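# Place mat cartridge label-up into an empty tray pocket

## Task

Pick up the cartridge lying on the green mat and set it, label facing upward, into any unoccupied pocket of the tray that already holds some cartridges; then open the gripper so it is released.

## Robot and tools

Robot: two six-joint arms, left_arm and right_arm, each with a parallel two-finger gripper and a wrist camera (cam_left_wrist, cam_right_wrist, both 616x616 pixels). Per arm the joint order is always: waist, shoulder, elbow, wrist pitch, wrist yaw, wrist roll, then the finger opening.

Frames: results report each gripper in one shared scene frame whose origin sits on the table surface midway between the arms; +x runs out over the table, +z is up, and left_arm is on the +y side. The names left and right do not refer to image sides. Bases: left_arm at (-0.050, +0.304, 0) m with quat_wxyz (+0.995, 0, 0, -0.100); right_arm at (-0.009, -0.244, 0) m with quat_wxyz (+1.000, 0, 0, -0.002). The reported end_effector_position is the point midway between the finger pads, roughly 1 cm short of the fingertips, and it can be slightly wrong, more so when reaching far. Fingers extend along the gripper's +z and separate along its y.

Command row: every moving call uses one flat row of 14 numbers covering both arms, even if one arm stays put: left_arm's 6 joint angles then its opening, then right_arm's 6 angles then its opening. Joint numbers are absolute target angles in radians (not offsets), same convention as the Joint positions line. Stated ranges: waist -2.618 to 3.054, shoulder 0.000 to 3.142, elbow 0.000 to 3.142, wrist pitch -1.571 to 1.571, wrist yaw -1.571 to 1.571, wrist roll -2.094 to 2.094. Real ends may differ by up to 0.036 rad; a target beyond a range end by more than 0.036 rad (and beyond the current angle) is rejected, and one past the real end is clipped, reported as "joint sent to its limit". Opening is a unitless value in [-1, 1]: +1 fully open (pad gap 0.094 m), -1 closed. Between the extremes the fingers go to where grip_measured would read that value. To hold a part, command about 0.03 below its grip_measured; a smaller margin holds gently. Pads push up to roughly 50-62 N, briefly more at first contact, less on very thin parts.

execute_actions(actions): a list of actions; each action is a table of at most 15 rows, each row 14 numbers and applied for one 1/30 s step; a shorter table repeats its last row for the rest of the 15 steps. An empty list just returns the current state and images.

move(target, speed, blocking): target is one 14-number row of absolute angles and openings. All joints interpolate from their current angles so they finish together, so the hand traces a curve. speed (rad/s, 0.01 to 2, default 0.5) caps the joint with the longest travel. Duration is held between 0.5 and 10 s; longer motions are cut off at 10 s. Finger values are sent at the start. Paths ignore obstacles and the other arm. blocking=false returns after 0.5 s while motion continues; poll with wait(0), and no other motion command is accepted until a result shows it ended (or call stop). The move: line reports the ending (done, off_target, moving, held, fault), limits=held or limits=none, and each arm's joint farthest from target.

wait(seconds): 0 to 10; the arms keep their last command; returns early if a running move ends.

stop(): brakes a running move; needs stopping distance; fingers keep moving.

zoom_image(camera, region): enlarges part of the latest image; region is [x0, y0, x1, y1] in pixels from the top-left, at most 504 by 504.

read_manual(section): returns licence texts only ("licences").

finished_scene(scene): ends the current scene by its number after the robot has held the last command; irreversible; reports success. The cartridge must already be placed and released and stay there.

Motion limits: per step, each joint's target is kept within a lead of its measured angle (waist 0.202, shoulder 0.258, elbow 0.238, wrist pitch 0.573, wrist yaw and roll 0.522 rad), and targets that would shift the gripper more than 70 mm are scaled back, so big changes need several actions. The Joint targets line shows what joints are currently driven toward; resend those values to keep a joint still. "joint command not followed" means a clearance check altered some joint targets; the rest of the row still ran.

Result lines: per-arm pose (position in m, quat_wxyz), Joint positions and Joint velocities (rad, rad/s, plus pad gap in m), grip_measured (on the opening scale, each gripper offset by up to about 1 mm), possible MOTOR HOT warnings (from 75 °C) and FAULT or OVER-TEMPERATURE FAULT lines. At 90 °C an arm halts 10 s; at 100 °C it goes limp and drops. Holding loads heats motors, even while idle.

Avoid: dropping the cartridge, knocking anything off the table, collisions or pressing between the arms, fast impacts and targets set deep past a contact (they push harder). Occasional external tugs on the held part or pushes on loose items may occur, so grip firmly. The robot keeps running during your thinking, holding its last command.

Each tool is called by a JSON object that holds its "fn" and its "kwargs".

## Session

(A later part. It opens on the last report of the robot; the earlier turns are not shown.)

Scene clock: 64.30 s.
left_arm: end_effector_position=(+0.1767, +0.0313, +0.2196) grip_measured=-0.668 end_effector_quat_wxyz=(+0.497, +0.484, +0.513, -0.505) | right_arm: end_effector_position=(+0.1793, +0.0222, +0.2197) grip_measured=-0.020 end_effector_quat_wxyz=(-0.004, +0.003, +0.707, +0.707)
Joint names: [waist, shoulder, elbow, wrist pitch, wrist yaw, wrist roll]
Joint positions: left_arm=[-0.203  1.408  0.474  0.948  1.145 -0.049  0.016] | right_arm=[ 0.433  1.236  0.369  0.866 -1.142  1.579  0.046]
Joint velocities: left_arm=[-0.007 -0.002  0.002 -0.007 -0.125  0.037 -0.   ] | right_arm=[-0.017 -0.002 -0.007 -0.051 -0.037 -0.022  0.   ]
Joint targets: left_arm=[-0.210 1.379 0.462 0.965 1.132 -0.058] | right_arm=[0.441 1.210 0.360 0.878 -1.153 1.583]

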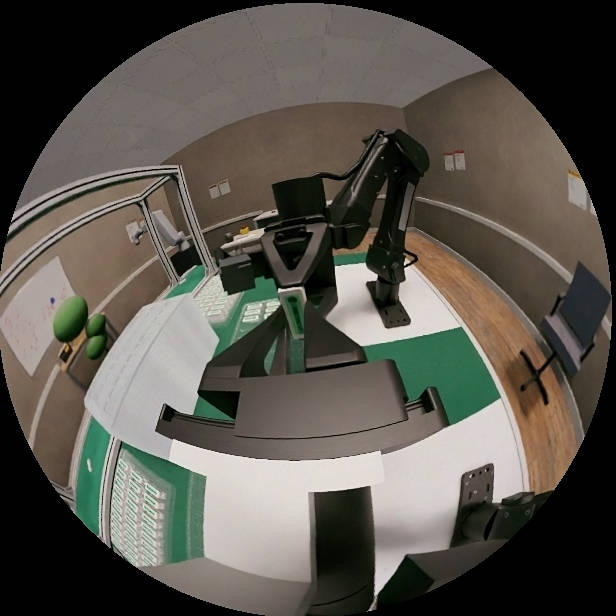

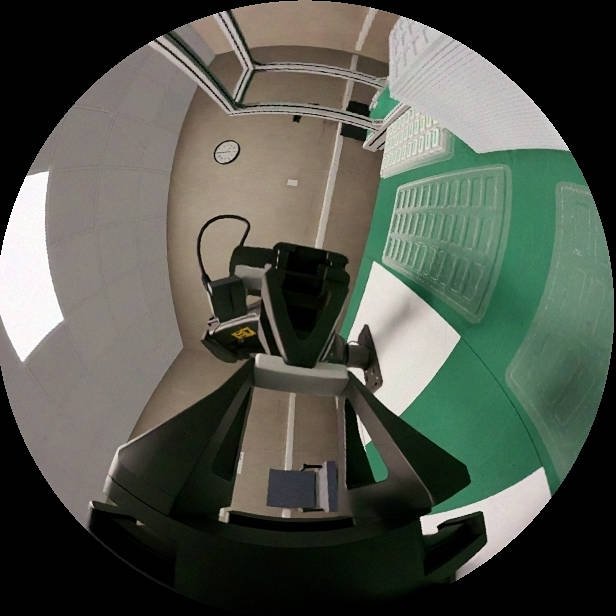

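{"fn": "execute_actions", "kwargs": {"actions": [[[-0.21,1.379,0.462,0.965,1.132,-0.058,-0.7,0.441,1.21,0.36,0.878,-1.153,1.583,0.0],[-0.21,1.379,0.462,0.965,1.132,-0.058,-0.7,0.441,1.21,0.36,0.878,-1.153,1.583,0.05],[-0.21,1.379,0.462,0.965,1.132,-0.058,-0.7,0.441,1.21,0.36,0.878,-1.153,1.583,0.15],[-0.21,1.379,0.462,0.965,1.132,-0.058,-0.7,0.441,1.21,0.36,0.878,-1.153,1.583,0.3],[-0.21,1.379,0.462,0.965,1.132,-0.058,-0.7,0.43,1.21,0.36,0.878,-1.153,1.583,0.4],[-0.21,1.379,0.462,0.965,1.132,-0.058,-0.7,0.42,1.21,0.36,0.878,-1.17,1.583,0.4],[-0.21,1.379,0.462,0.965,1.132,-0.058,-0.7,0.4,1.21,0.36,0.878,-1.19,1.583,0.4],[-0.21,1.379,0.462,0.965,1.132,-0.058,-0.7,0.37,1.21,0.36,0.878,-1.22,1.583,0.4],[-0.21,1.379,0.462,0.965,1.132,-0.058,-0.7,0.34,1.21,0.36,0.878,-1.25,1.583,0.4],[-0.21,1.379,0.462,0.965,1.132,-0.058,-0.7,0.3,1.21,0.36,0.878,-1.29,1.583,0.4],[-0.21,1.379,0.462,0.965,1.132,-0.058,-0.7,0.26,1.21,0.36,0.878,-1.33,1.583,0.4],[-0.21,1.379,0.462,0.965,1.132,-0.058,-0.7,0.22,1.21,0.36,0.878,-1.37,1.583,0.4],[-0.21,1.379,0.462,0.965,1.132,-0.058,-0.7,0.18,1.21,0.36,0.878,-1.41,1.583,0.4],[-0.21,1.379,0.462,0.965,1.132,-0.058,-0.7,0.14,1.21,0.36,0.878,-1.44,1.583,0.4],[-0.21,1.379,0.462,0.965,1.132,-0.058,-0.7,0.1,1.21,0.36,0.878,-1.47,1.583,0.4]]]}}

{"fn": "move", "kwargs": {"target": [-0.66,1.7,1.2,-1.0,-0.01,-0.6,-0.7,-0.65,1.21,0.36,0.878,-1.5,1.583,0.4], "speed": 1.1}}

{"fn": "move", "kwargs": {"target": [-0.699,2.325,2.115,-1.327,-0.01,-0.948,-0.7,-0.65,1.21,0.36,0.878,-1.5,1.583,0.4], "speed": 0.8}}

{"fn": "zoom_image", "kwargs": {"camera": "cam_left_wrist", "region": [180,150,420,370]}}

Scene clock: 83.60 s.
left_arm: end_effector_position=(+0.1772, +0.0313, +0.2196) grip_measured=-0.668 end_effector_quat_wxyz=(+0.498, +0.483, +0.514, -0.505) | right_arm: end_effector_position=(+0.2082, -0.0303, +0.2200) grip_measured=+0.398 end_effector_quat_wxyz=(+0.022, +0.027, +0.707, +0.707)
Joint names: [waist, shoulder, elbow, wrist pitch, wrist yaw, wrist roll]
Joint positions: left_arm=[-0.203  1.408  0.474  0.948  1.142 -0.049  0.016] | right_arm=[ 0.17   1.236  0.369  0.867 -1.335  1.579  0.066]
Joint velocities: left_arm=[ 0.012 -0.022  0.012  0.022  0.007  0.022 -0.001] | right_arm=[-1.175 -0.002 -0.017 -0.037 -0.769 -0.022 -0.   ]
Joint targets: left_arm=[-0.210 1.379 0.462 0.965 1.132 -0.058] | right_arm=[0.100 1.210 0.360 0.878 -1.470 1.583]

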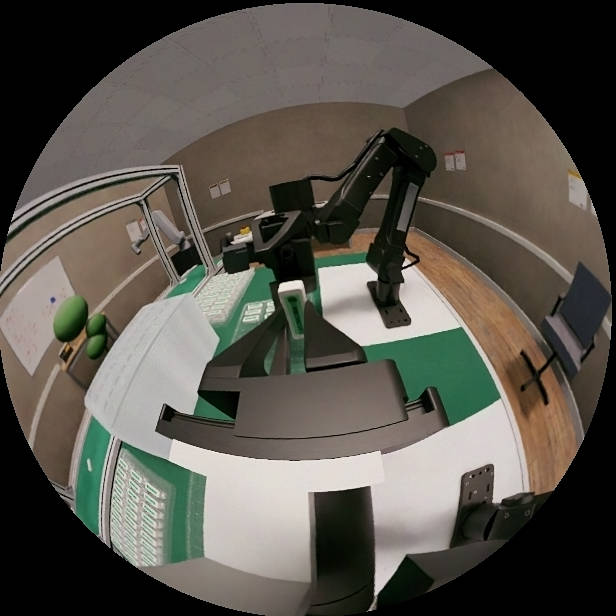

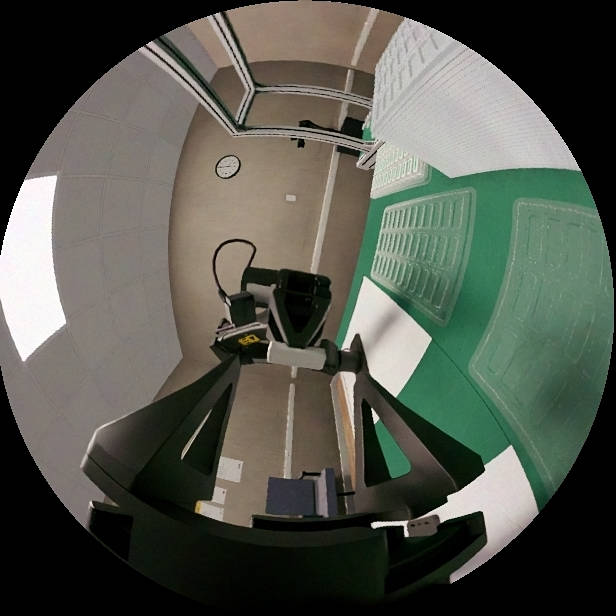

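Scene clock: 86.27 s.
left_arm: end_effector_position=(+0.1495, +0.0748, +0.0586) grip_measured=-0.668 end_effector_quat_wxyz=(+0.012, +0.131, +0.991, -0.014) | right_arm: end_effector_position=(+0.2763, -0.2349, +0.2200) grip_measured=+0.398 end_effector_quat_wxyz=(+0.249, +0.254, +0.660, +0.662)
Joint names: [waist, shoulder, elbow, wrist pitch, wrist yaw, wrist roll]
Joint positions: left_arm=[-0.654  1.697  1.161 -0.998  0.005 -0.592  0.016] | right_arm=[-0.642  1.236  0.369  0.868 -1.488  1.579  0.066]
Joint velocities: left_arm=[-0.007 -0.017 -0.017 -0.037 -0.022 -0.037  0.001] | right_arm=[-0.002 -0.017  0.012  0.022 -0.081 -0.051  0.   ]
Joint targets: left_arm=[-0.660 1.700 1.200 -1.000 -0.010 -0.600] | right_arm=[-0.650 1.210 0.360 0.878 -1.500 1.583]
move: off_target (left_arm, right_arm); limits=none; left_arm: farthest joint: the elbow, 0.039 radians from its target (0.726 radians at the start); right_arm: farthest joint: the shoulder, 0.026 radians from its target (0.026 radians at the start)

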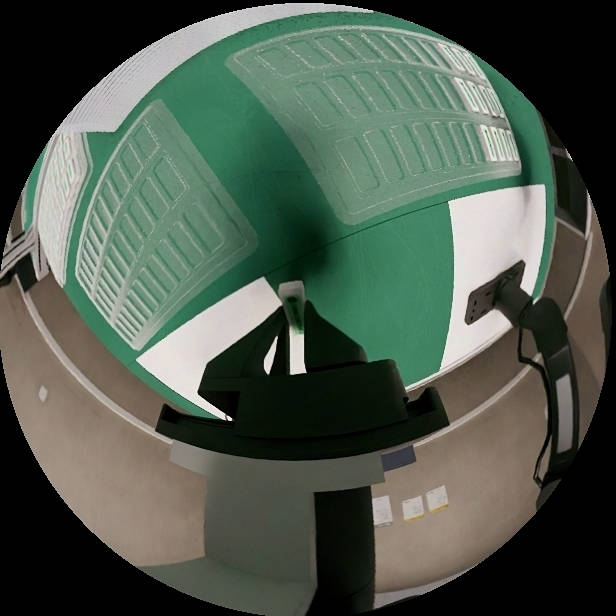

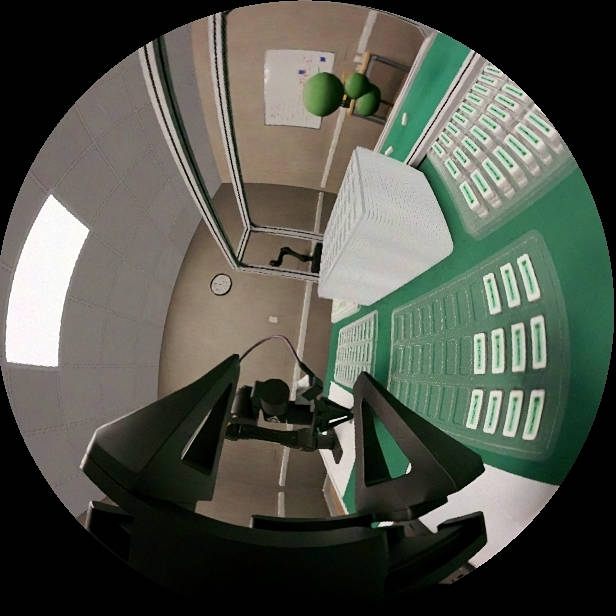

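Scene clock: 88.23 s.
left_arm: end_effector_position=(+0.2337, -0.0489, +0.0560) grip_measured=-0.668 end_effector_quat_wxyz=(-0.005, -0.023, +1.000, +0.003) | right_arm: end_effector_position=(+0.2762, -0.2349, +0.2200) grip_measured=+0.398 end_effector_quat_wxyz=(+0.249, +0.254, +0.660, +0.662)
Joint names: [waist, shoulder, elbow, wrist pitch, wrist yaw, wrist roll]
Joint positions: left_arm=[-0.693  2.336  2.077 -1.322  0.005 -0.94   0.016] | right_arm=[-0.642  1.236  0.369  0.868 -1.489  1.579  0.066]
Joint velocities: left_arm=[-0.002 -0.012 -0.007  0.022 -0.007  0.007  0.001] | right_arm=[-0.002  0.017  0.007  0.007  0.037 -0.022  0.   ]
Joint targets: left_arm=[-0.699 2.325 2.115 -1.327 -0.010 -0.948] | right_arm=[-0.650 1.210 0.360 0.878 -1.500 1.583]
move: off_target (left_arm, right_arm); limits=none; left_arm: farthest joint: the elbow, 0.038 radians from its target (0.954 radians at the start); right_arm: farthest joint: the shoulder, 0.026 radians from its target (0.026 radians at the start)

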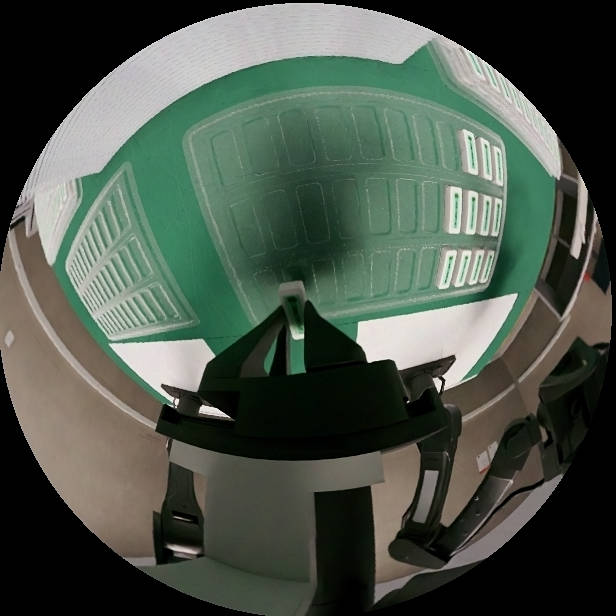

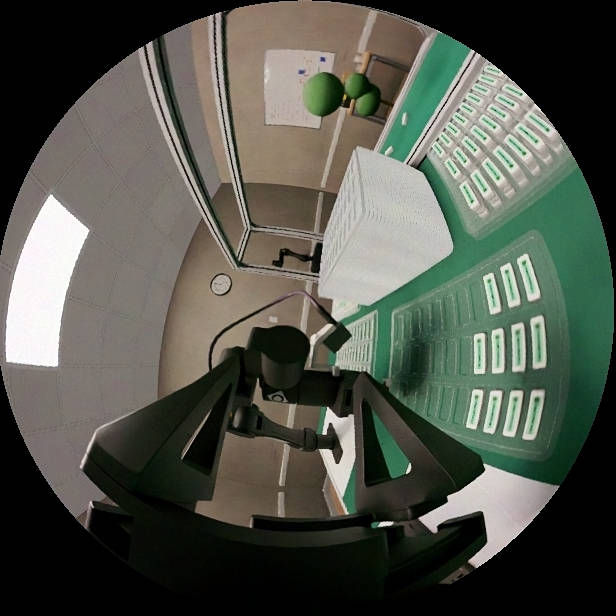

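Region (180, 150, 420, 370) of cam_left_wrist's 616x616 image, scaled by 2.100, with more detail than that image has; it fills the top 462 rows of this view, and the rest is white.

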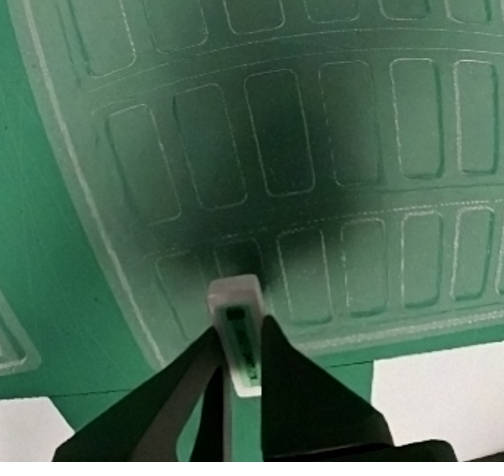

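{"fn": "move", "kwargs": {"target": [-0.706,2.325,1.958,-1.18,-0.01,-1.004,-0.7,-0.65,1.21,0.36,0.878,-1.5,1.583,-0.9], "speed": 0.25}}

{"fn": "zoom_image", "kwargs": {"camera": "cam_left_wrist", "region": [230,240,370,360]}}

{"fn": "zoom_image", "kwargs": {"camera": "cam_right_wrist", "region": [370,340,490,440]}}

Scene clock: 97.70 s.
left_arm: end_effector_position=(+0.2322, -0.0521, +0.0277) grip_measured=-0.668 end_effector_quat_wxyz=(-0.001, -0.048, +0.999, -0.003) | right_arm: end_effector_position=(+0.2762, -0.2349, +0.2200) grip_measured=-0.898 end_effector_quat_wxyz=(+0.249, +0.254, +0.660, +0.662)
Joint names: [waist, shoulder, elbow, wrist pitch, wrist yaw, wrist roll]
Joint positions: left_arm=[-0.7    2.336  1.965 -1.195  0.005 -0.996  0.016] | right_arm=[-0.642  1.236  0.369  0.868 -1.489  1.579  0.005]
Joint velocities: left_arm=[-0.002  0.017 -0.007 -0.007  0.037 -0.037 -0.001] | right_arm=[ 0.002  0.007  0.002  0.081  0.007 -0.022 -0.001]
Joint targets: left_arm=[-0.706 2.325 1.958 -1.180 -0.010 -1.004] | right_arm=[-0.650 1.210 0.360 0.878 -1.500 1.583]
move: off_target (right_arm); limits=none; left_arm: farthest joint: the wrist pitch, 0.015 radians from its target (0.143 radians at the start); right_arm: farthest joint: the shoulder, 0.026 radians from its target (0.026 radians at the start)

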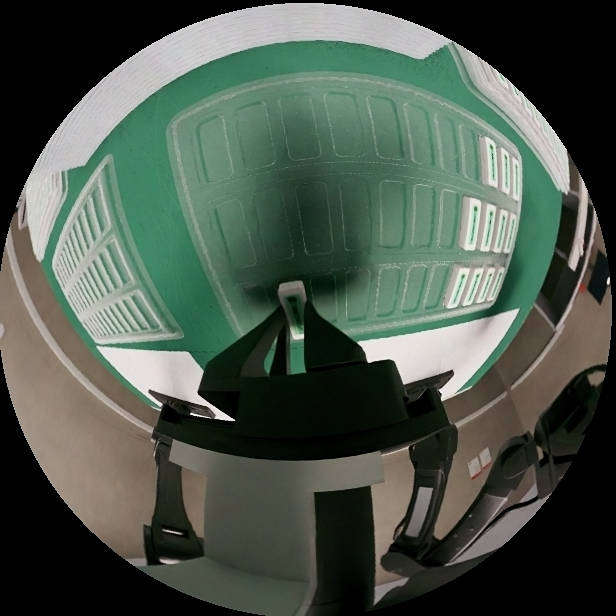

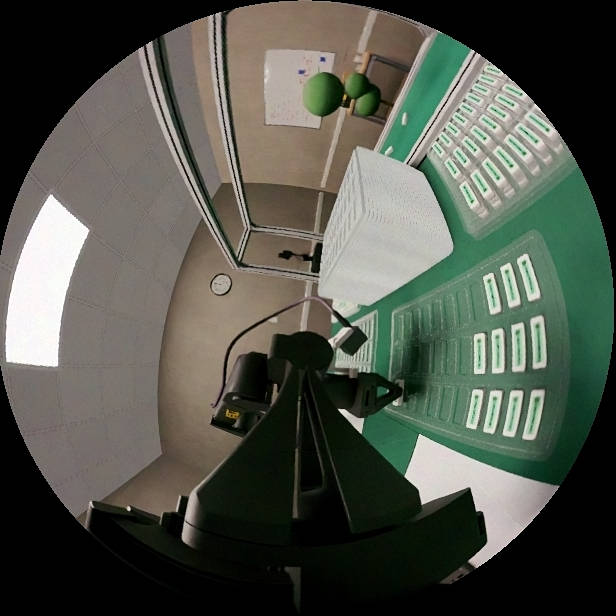

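Region (230, 240, 370, 360) of cam_left_wrist's 616x616 image, scaled by 3.600, with more detail than that image has; it fills the top 432 rows of this view, and the rest is white.

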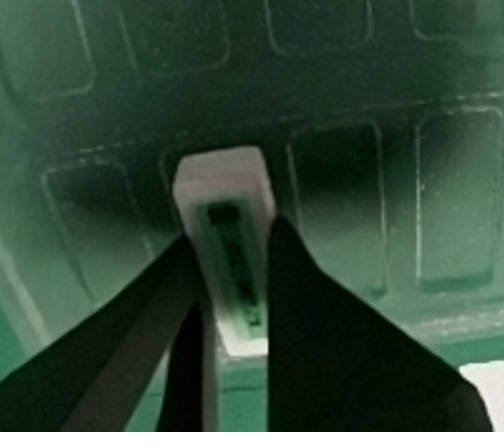

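Region (370, 340, 490, 440) of cam_right_wrist's 616x616 image, scaled by 4.200, with more detail than that image has.

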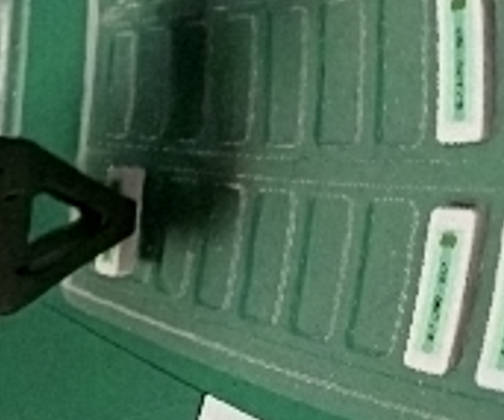

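{"fn": "move", "kwargs": {"target": [-0.716,2.325,1.93,-1.172,-0.01,-1.014,-0.7,-0.65,1.21,0.36,0.878,-1.5,1.583,-0.9], "speed": 0.1}}

{"fn": "zoom_image", "kwargs": {"camera": "cam_left_wrist", "region": [230,240,370,360]}}

{"fn": "zoom_image", "kwargs": {"camera": "cam_right_wrist", "region": [370,360,450,430]}}

Scene clock: 103.87 s.
left_arm: end_effector_position=(+0.2250, -0.0507, +0.0210) grip_measured=-0.668 end_effector_quat_wxyz=(-0.006, -0.047, +0.999, +0.004) | right_arm: end_effector_position=(+0.2762, -0.2349, +0.2200) grip_measured=-0.898 end_effector_quat_wxyz=(+0.249, +0.254, +0.660, +0.662)
Joint names: [waist, shoulder, elbow, wrist pitch, wrist yaw, wrist roll]
Joint positions: left_arm=[-0.711  2.336  1.938 -1.186  0.005 -1.006  0.016] | right_arm=[-0.642  1.236  0.369  0.868 -1.489  1.579  0.005]
Joint velocities: left_arm=[-0.002 -0.017  0.007  0.022 -0.081  0.022 -0.   ] | right_arm=[-0.002  0.002  0.012 -0.051  0.051  0.022  0.   ]
Joint targets: left_arm=[-0.716 2.325 1.930 -1.172 -0.010 -1.014] | right_arm=[-0.650 1.210 0.360 0.878 -1.500 1.583]
move: off_target (right_arm); limits=none; left_arm: farthest joint: the wrist yaw, 0.015 radians from its target (0.015 radians at the start); right_arm: farthest joint: the shoulder, 0.026 radians from its target (0.026 radians at the start)

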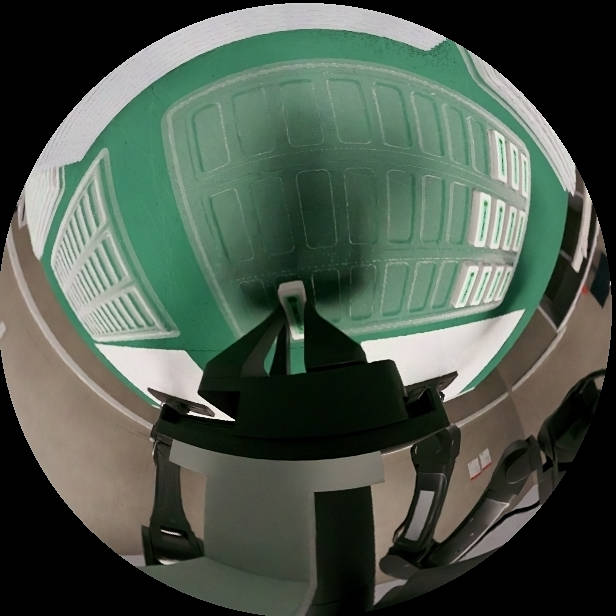

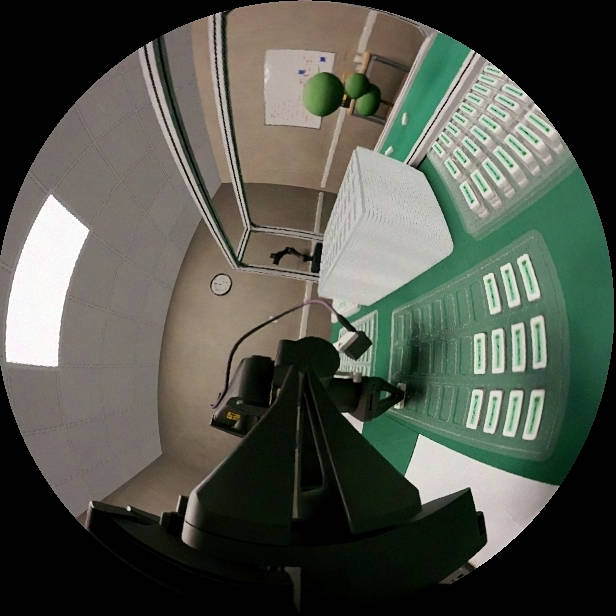

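Region (230, 240, 370, 360) of cam_left_wrist's 616x616 image, scaled by 3.600, with more detail than that image has; it fills the top 432 rows of this view, and the rest is white.

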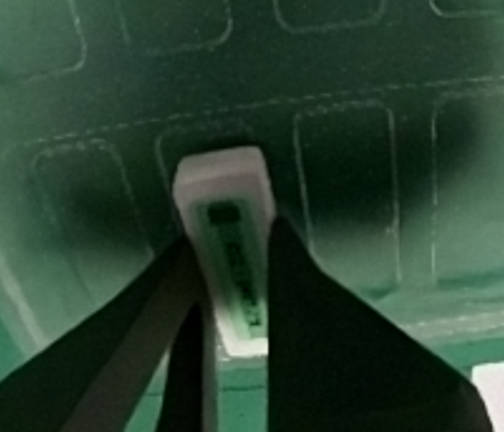

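Region (370, 360, 450, 430) of cam_right_wrist's 616x616 image, scaled by 6.300, with more detail than that image has; it fills the top 441 rows of this view, and the rest is white.

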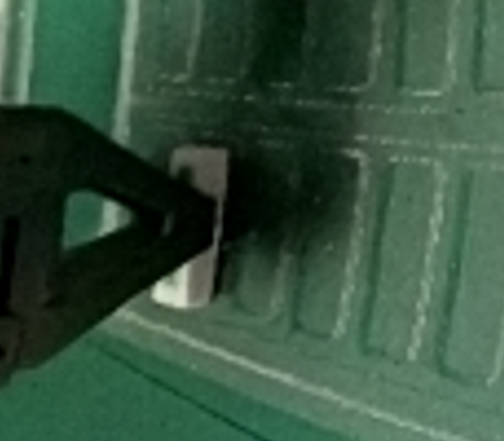

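{"fn": "execute_actions", "kwargs": {"actions": [[[-0.707,2.325,1.93,-1.172,-0.01,-1.014,-0.7,-0.65,1.21,0.36,0.878,-1.5,1.583,-0.9],[-0.698,2.325,1.93,-1.172,-0.01,-1.014,-0.7,-0.65,1.21,0.36,0.878,-1.5,1.583,-0.9]]]}}

{"fn": "zoom_image", "kwargs": {"camera": "cam_left_wrist", "region": [230,240,370,360]}}

Scene clock: 107.17 s.
left_arm: end_effector_position=(+0.2275, -0.0489, +0.0210) grip_measured=-0.668 end_effector_quat_wxyz=(-0.006, -0.051, +0.999, +0.004) | right_arm: end_effector_position=(+0.2762, -0.2349, +0.2200) grip_measured=-0.898 end_effector_quat_wxyz=(+0.249, +0.254, +0.660, +0.662)
Joint names: [waist, shoulder, elbow, wrist pitch, wrist yaw, wrist roll]
Joint positions: left_arm=[-0.704  2.336  1.938 -1.186  0.005 -1.007  0.016] | right_arm=[-0.642  1.236  0.369  0.868 -1.489  1.579  0.005]
Joint velocities: left_arm=[ 0.002 -0.022 -0.002 -0.022  0.007  0.007  0.   ] | right_arm=[-0.017 -0.002 -0.007 -0.051 -0.051 -0.022 -0.   ]
Joint targets: left_arm=[-0.698 2.325 1.930 -1.172 -0.010 -1.014] | right_arm=[-0.650 1.210 0.360 0.878 -1.500 1.583]

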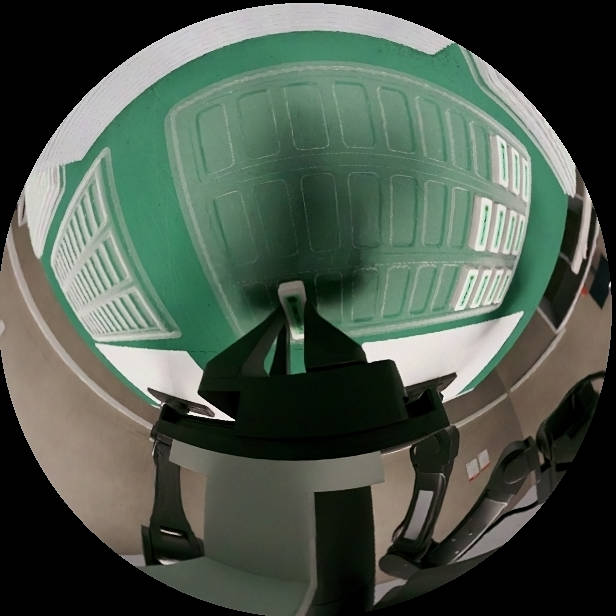

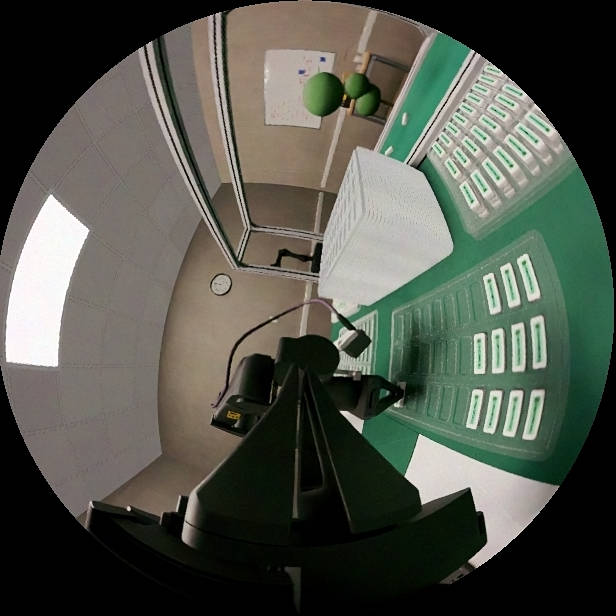

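Region (230, 240, 370, 360) of cam_left_wrist's 616x616 image, scaled by 3.600, with more detail than that image has; it fills the top 432 rows of this view, and the rest is white.

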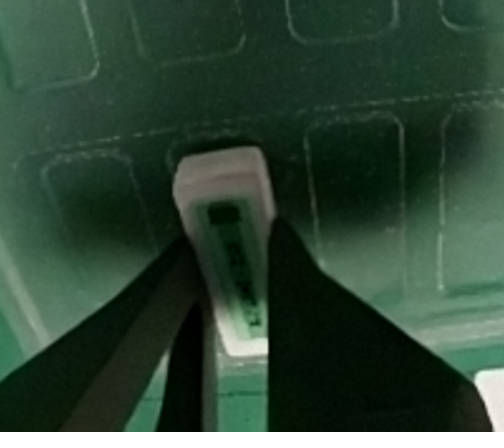

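{"fn": "execute_actions", "kwargs": {"actions": [[[-0.698,2.328,1.93,-1.171,-0.01,-1.014,-0.7,-0.65,1.21,0.36,0.878,-1.5,1.583,-0.9],[-0.698,2.331,1.93,-1.17,-0.01,-1.014,-0.7,-0.65,1.21,0.36,0.878,-1.5,1.583,-0.9],[-0.698,2.334,1.93,-1.169,-0.01,-1.014,-0.7,-0.65,1.21,0.36,0.878,-1.5,1.583,-0.9],[-0.698,2.337,1.93,-1.168,-0.01,-1.014,-0.7,-0.65,1.21,0.36,0.878,-1.5,1.583,-0.9],[-0.698,2.34,1.93,-1.167,-0.01,-1.014,-0.7,-0.65,1.21,0.36,0.878,-1.5,1.583,-0.9],[-0.698,2.342,1.93,-1.166,-0.01,-1.014,-0.7,-0.65,1.21,0.36,0.878,-1.5,1.583,-0.9],[-0.698,2.344,1.93,-1.166,-0.01,-1.014,-0.7,-0.65,1.21,0.36,0.878,-1.5,1.583,-0.9]]]}}

{"fn": "zoom_image", "kwargs": {"camera": "cam_left_wrist", "region": [230,240,370,360]}}

{"fn": "zoom_image", "kwargs": {"camera": "cam_right_wrist", "region": [370,360,450,430]}}

Scene clock: 112.03 s.
left_arm: end_effector_position=(+0.2279, -0.0493, +0.0177) grip_measured=-0.668 end_effector_quat_wxyz=(-0.006, -0.051, +0.999, +0.005) | right_arm: end_effector_position=(+0.2762, -0.2349, +0.2200) grip_measured=-0.898 end_effector_quat_wxyz=(+0.249, +0.254, +0.660, +0.662)
Joint names: [waist, shoulder, elbow, wrist pitch, wrist yaw, wrist roll]
Joint positions: left_arm=[-0.704  2.343  1.938 -1.181  0.004 -1.007  0.016] | right_arm=[-0.642  1.236  0.369  0.868 -1.489  1.579  0.005]
Joint velocities: left_arm=[-0.017  0.012 -0.017 -0.066  0.022 -0.037  0.001] | right_arm=[ 0.002  0.007 -0.022  0.022 -0.051  0.037 -0.   ]
Joint targets: left_arm=[-0.698 2.344 1.930 -1.166 -0.010 -1.014] | right_arm=[-0.650 1.210 0.360 0.878 -1.500 1.583]

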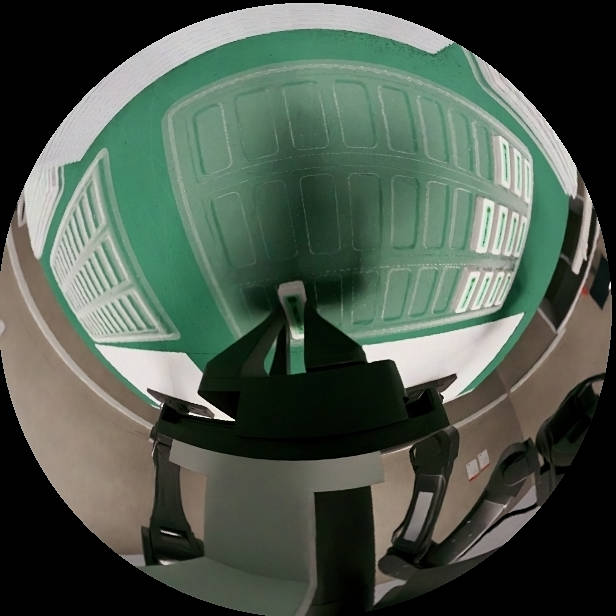

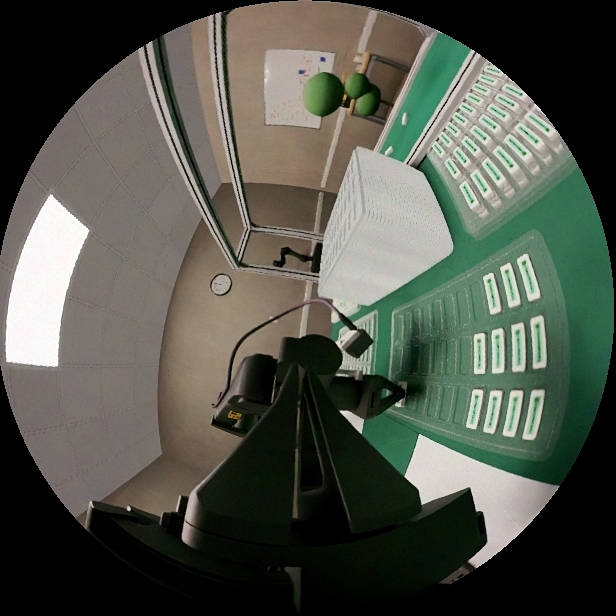

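Region (230, 240, 370, 360) of cam_left_wrist's 616x616 image, scaled by 3.600, with more detail than that image has; it fills the top 432 rows of this view, and the rest is white.

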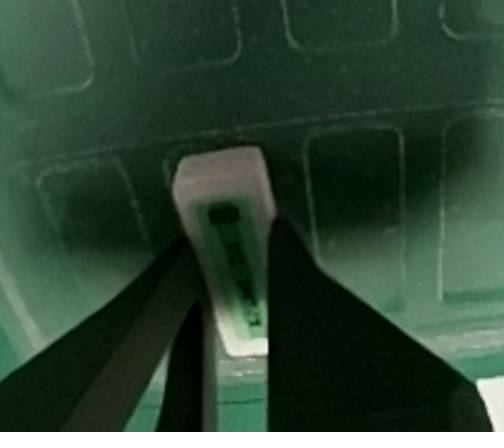

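Region (370, 360, 450, 430) of cam_right_wrist's 616x616 image, scaled by 6.300, with more detail than that image has; it fills the top 441 rows of this view, and the rest is white.

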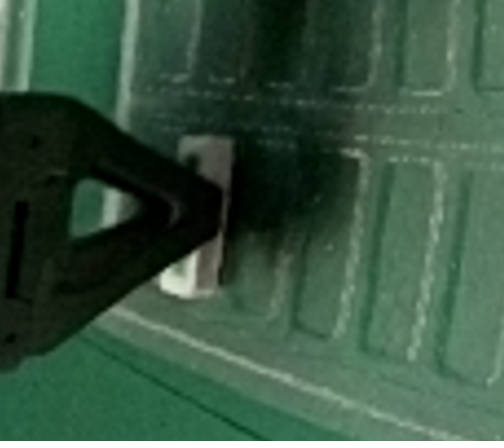

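{"fn": "execute_actions", "kwargs": {"actions": [[[-0.698,2.344,1.927,-1.166,-0.01,-1.014,-0.7,-0.65,1.21,0.36,0.878,-1.5,1.583,-0.9],[-0.698,2.345,1.925,-1.166,-0.01,-1.014,-0.7,-0.65,1.21,0.36,0.878,-1.5,1.583,-0.9],[-0.698,2.346,1.923,-1.166,-0.01,-1.014,-0.7,-0.65,1.21,0.36,0.878,-1.5,1.583,-0.9]]]}}

{"fn": "zoom_image", "kwargs": {"camera": "cam_left_wrist", "region": [230,240,370,360]}}

{"fn": "zoom_image", "kwargs": {"camera": "cam_right_wrist", "region": [340,330,480,450]}}

Scene clock: 121.67 s.
left_arm: end_effector_position=(+0.2279, -0.0493, +0.0177) grip_measured=-0.668 end_effector_quat_wxyz=(-0.006, -0.051, +0.999, +0.005) | right_arm: end_effector_position=(+0.2762, -0.2349, +0.2200) grip_measured=-0.898 end_effector_quat_wxyz=(+0.249, +0.254, +0.660, +0.662)
Joint names: [waist, shoulder, elbow, wrist pitch, wrist yaw, wrist roll]
Joint positions: left_arm=[-0.704  2.343  1.938 -1.181  0.004 -1.007  0.016] | right_arm=[-0.642  1.236  0.369  0.868 -1.489  1.579  0.005]
Joint velocities: left_arm=[ 0.007  0.007  0.007  0.007 -0.022  0.007 -0.   ] | right_arm=[-0.002  0.002  0.007 -0.066 -0.066  0.037 -0.001]
Joint targets: left_arm=[-0.698 2.346 1.923 -1.166 -0.010 -1.014] | right_arm=[-0.650 1.210 0.360 0.878 -1.500 1.583]

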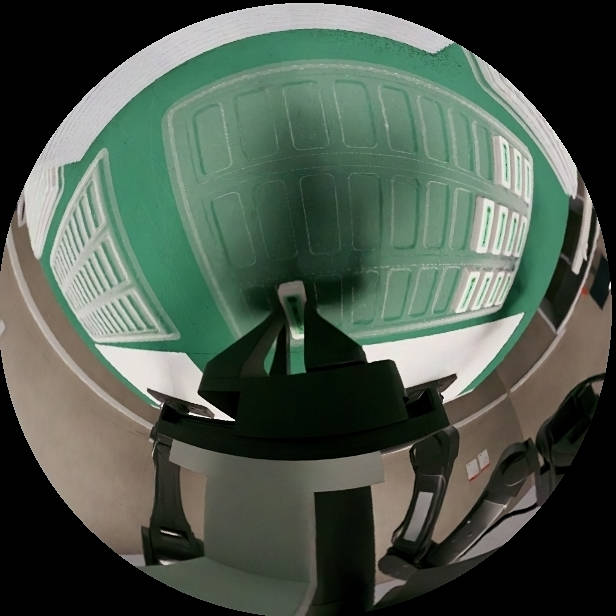

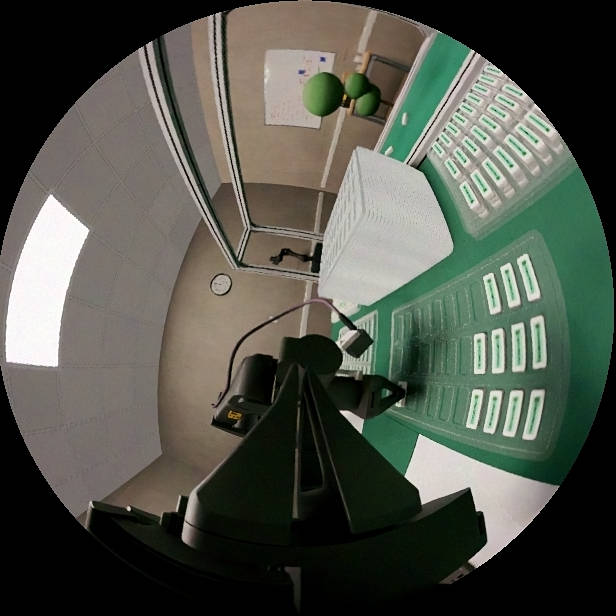

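Region (230, 240, 370, 360) of cam_left_wrist's 616x616 image, scaled by 3.600, with more detail than that image has; it fills the top 432 rows of this view, and the rest is white.

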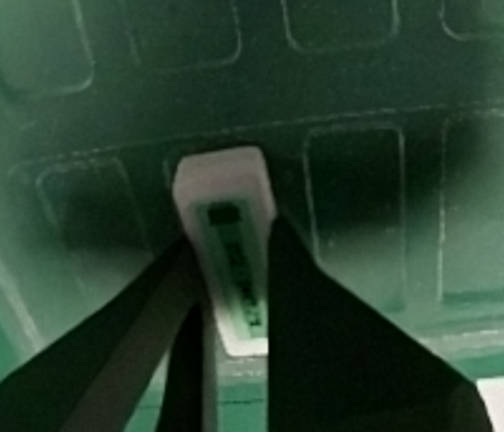

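Region (340, 330, 480, 450) of cam_right_wrist's 616x616 image, scaled by 3.600, with more detail than that image has; it fills the top 432 rows of this view, and the rest is white.

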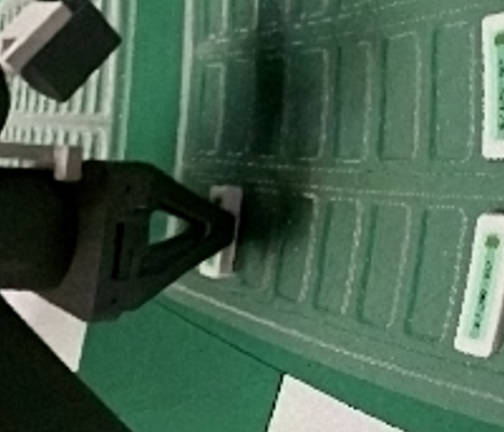

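{"fn": "execute_actions", "kwargs": {"actions": [[[-0.698,2.335,1.925,-1.166,-0.01,-1.014,-0.7,-0.65,1.21,0.36,0.878,-1.5,1.583,-0.9],[-0.698,2.325,1.925,-1.166,-0.01,-1.014,-0.7,-0.65,1.21,0.36,0.878,-1.5,1.583,-0.9],[-0.698,2.315,1.924,-1.166,-0.01,-1.014,-0.7,-0.65,1.21,0.36,0.878,-1.5,1.583,-0.9],[-0.698,2.307,1.923,-1.166,-0.01,-1.014,-0.7,-0.65,1.21,0.36,0.878,-1.5,1.583,-0.9]]]}}

{"fn": "zoom_image", "kwargs": {"camera": "cam_left_wrist", "region": [230,240,370,360]}}

Scene clock: 126.37 s.
left_arm: end_effector_position=(+0.2280, -0.0494, +0.0182) grip_measured=-0.668 end_effector_quat_wxyz=(-0.006, -0.051, +0.999, +0.005) | right_arm: end_effector_position=(+0.2762, -0.2349, +0.2200) grip_measured=-0.898 end_effector_quat_wxyz=(+0.249, +0.254, +0.660, +0.662)
Joint names: [waist, shoulder, elbow, wrist pitch, wrist yaw, wrist roll]
Joint positions: left_arm=[-0.704  2.342  1.938 -1.181  0.004 -1.007  0.016] | right_arm=[-0.642  1.236  0.369  0.868 -1.489  1.579  0.005]
Joint velocities: left_arm=[-0.007 -0.002 -0.002 -0.007  0.007  0.022 -0.   ] | right_arm=[-0.007  0.002  0.007 -0.022  0.081  0.007  0.001]
Joint targets: left_arm=[-0.698 2.307 1.923 -1.166 -0.010 -1.014] | right_arm=[-0.650 1.210 0.360 0.878 -1.500 1.583]

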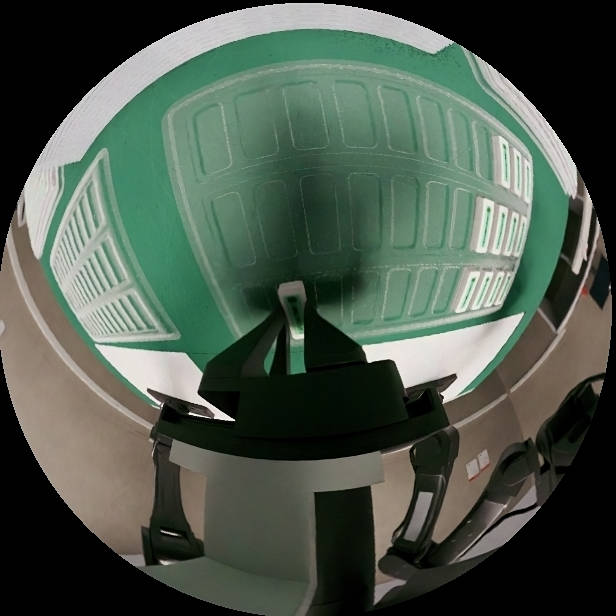

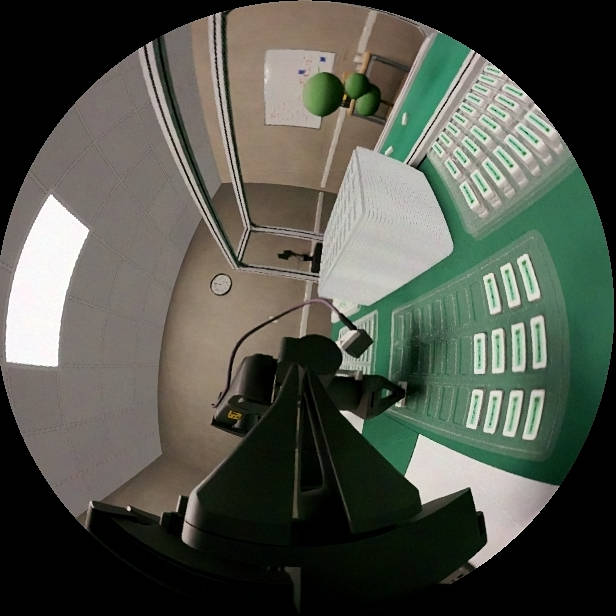

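Region (230, 240, 370, 360) of cam_left_wrist's 616x616 image, scaled by 3.600, with more detail than that image has; it fills the top 432 rows of this view, and the rest is white.

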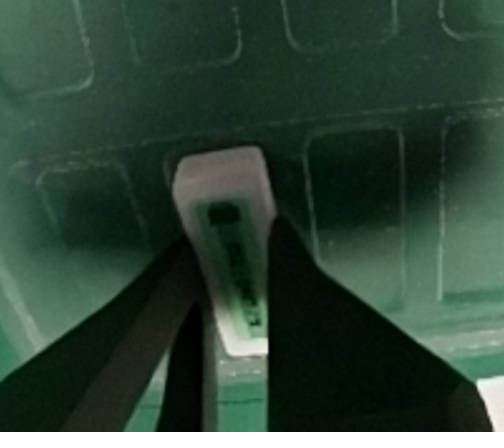

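{"fn": "execute_actions", "kwargs": {"actions": [[[-0.698,2.303,1.923,-1.166,-0.01,-1.014,-0.7,-0.65,1.21,0.36,0.878,-1.5,1.583,-0.9],[-0.698,2.300,1.923,-1.166,-0.01,-1.014,-0.7,-0.65,1.21,0.36,0.878,-1.5,1.583,-0.9],[-0.698,2.300,1.923,-1.166,-0.01,-1.014,-0.7,-0.65,1.21,0.36,0.878,-1.5,1.583,-0.9],[-0.698,2.300,1.923,-1.166,-0.01,-1.014,-0.7,-0.65,1.21,0.36,0.878,-1.5,1.583,-0.9],[-0.698,2.300,1.92,-1.166,-0.01,-1.014,-0.7,-0.65,1.21,0.36,0.878,-1.5,1.583,-0.9],[-0.698,2.300,1.917,-1.166,-0.01,-1.014,-0.7,-0.65,1.21,0.36,0.878,-1.5,1.583,-0.9]]]}}

{"fn": "zoom_image", "kwargs": {"camera": "cam_left_wrist", "region": [230,240,370,360]}}

Scene clock: 130.57 s.
left_arm: end_effector_position=(+0.2280, -0.0494, +0.0182) grip_measured=-0.668 end_effector_quat_wxyz=(-0.006, -0.051, +0.999, +0.005) | right_arm: end_effector_position=(+0.2762, -0.2349, +0.2200) grip_measured=-0.898 end_effector_quat_wxyz=(+0.249, +0.254, +0.660, +0.662)
Joint names: [waist, shoulder, elbow, wrist pitch, wrist yaw, wrist roll]
Joint positions: left_arm=[-0.704  2.342  1.938 -1.181  0.004 -1.007  0.016] | right_arm=[-0.642  1.236  0.369  0.868 -1.489  1.579  0.005]
Joint velocities: left_arm=[ 0.002 -0.017 -0.007 -0.007  0.007  0.081  0.001] | right_arm=[-0.007 -0.012  0.002 -0.051 -0.007 -0.037  0.001]
Joint targets: left_arm=[-0.698 2.300 1.917 -1.166 -0.010 -1.014] | right_arm=[-0.650 1.210 0.360 0.878 -1.500 1.583]

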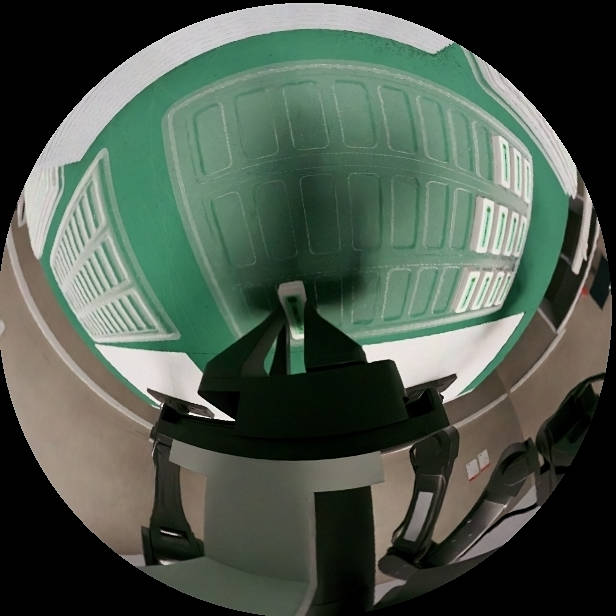

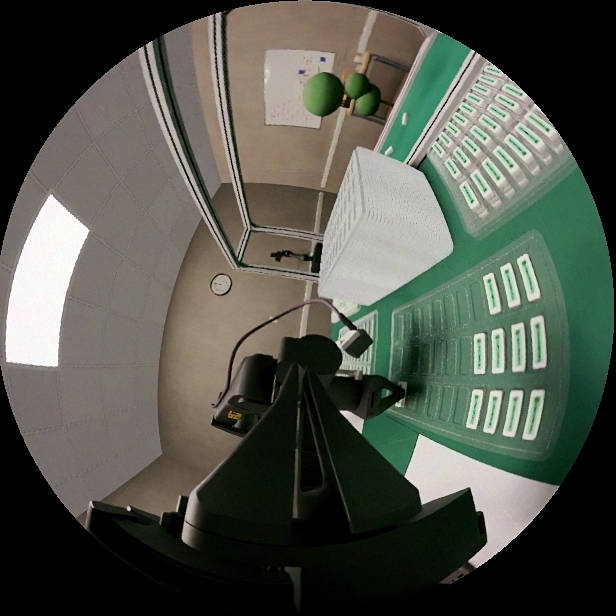

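Region (230, 240, 370, 360) of cam_left_wrist's 616x616 image, scaled by 3.600, with more detail than that image has; it fills the top 432 rows of this view, and the rest is white.

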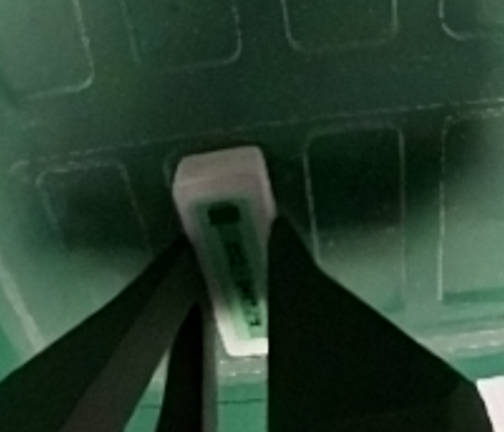

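{"fn": "execute_actions", "kwargs": {"actions": [[[-0.698,2.285,1.917,-1.166,-0.01,-1.014,-0.7,-0.65,1.21,0.36,0.878,-1.5,1.583,-0.9],[-0.698,2.285,1.917,-1.166,-0.01,-1.014,-0.7,-0.65,1.21,0.36,0.878,-1.5,1.583,-0.9],[-0.698,2.300,1.905,-1.166,-0.01,-1.014,-0.7,-0.65,1.21,0.36,0.878,-1.5,1.583,-0.9],[-0.698,2.300,1.905,-1.166,-0.01,-1.014,-0.7,-0.65,1.21,0.36,0.878,-1.5,1.583,-0.9],[-0.698,2.300,1.922,-1.166,-0.01,-1.014,-0.7,-0.65,1.21,0.36,0.878,-1.5,1.583,-0.9]]]}}

{"fn": "zoom_image", "kwargs": {"camera": "cam_left_wrist", "region": [230,240,370,360]}}

Scene clock: 136.87 s.
left_arm: end_effector_position=(+0.2264, -0.0474, +0.0185) grip_measured=-0.668 end_effector_quat_wxyz=(-0.007, -0.051, +0.999, +0.006) | right_arm: end_effector_position=(+0.2762, -0.2349, +0.2200) grip_measured=-0.898 end_effector_quat_wxyz=(+0.249, +0.254, +0.660, +0.662)
Joint names: [waist, shoulder, elbow, wrist pitch, wrist yaw, wrist roll]
Joint positions: left_arm=[-0.704  2.333  1.923 -1.177  0.004 -1.007  0.016] | right_arm=[-0.642  1.236  0.369  0.868 -1.489  1.579  0.005]
Joint velocities: left_arm=[-0.002  0.017  0.002 -0.022 -0.051  0.007 -0.001] | right_arm=[-0.007  0.002 -0.007 -0.037  0.022 -0.007  0.   ]
Joint targets: left_arm=[-0.698 2.300 1.922 -1.166 -0.010 -1.014] | right_arm=[-0.650 1.210 0.360 0.878 -1.500 1.583]

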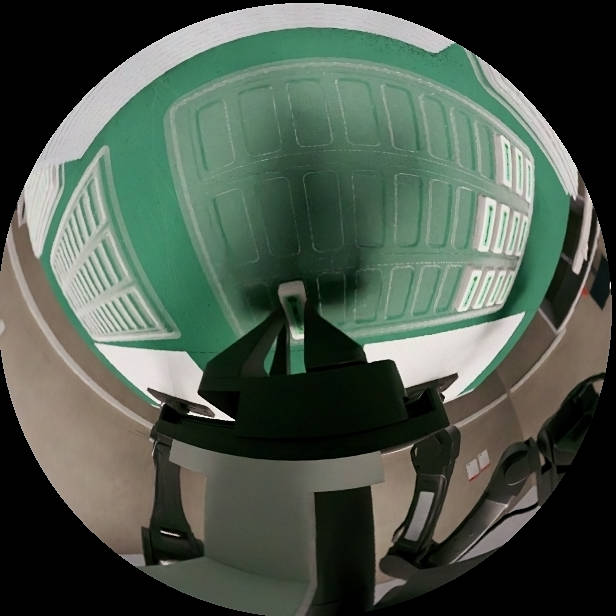

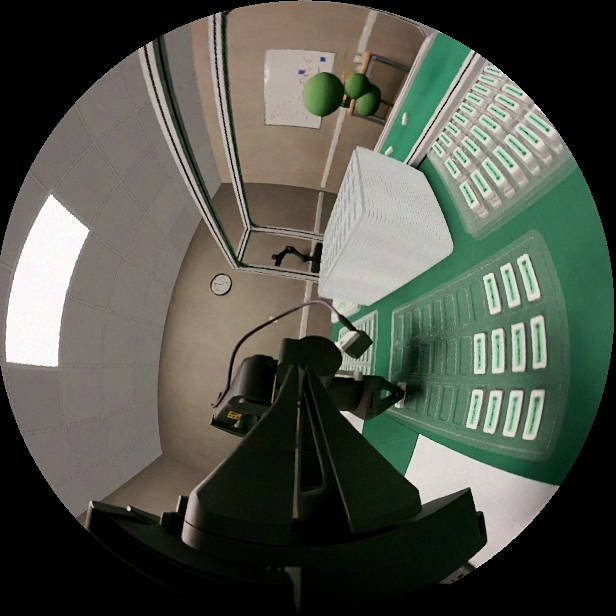

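Region (230, 240, 370, 360) of cam_left_wrist's 616x616 image, scaled by 3.600, with more detail than that image has; it fills the top 432 rows of this view, and the rest is white.

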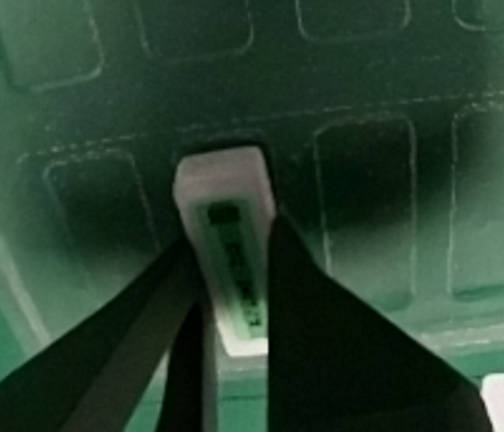

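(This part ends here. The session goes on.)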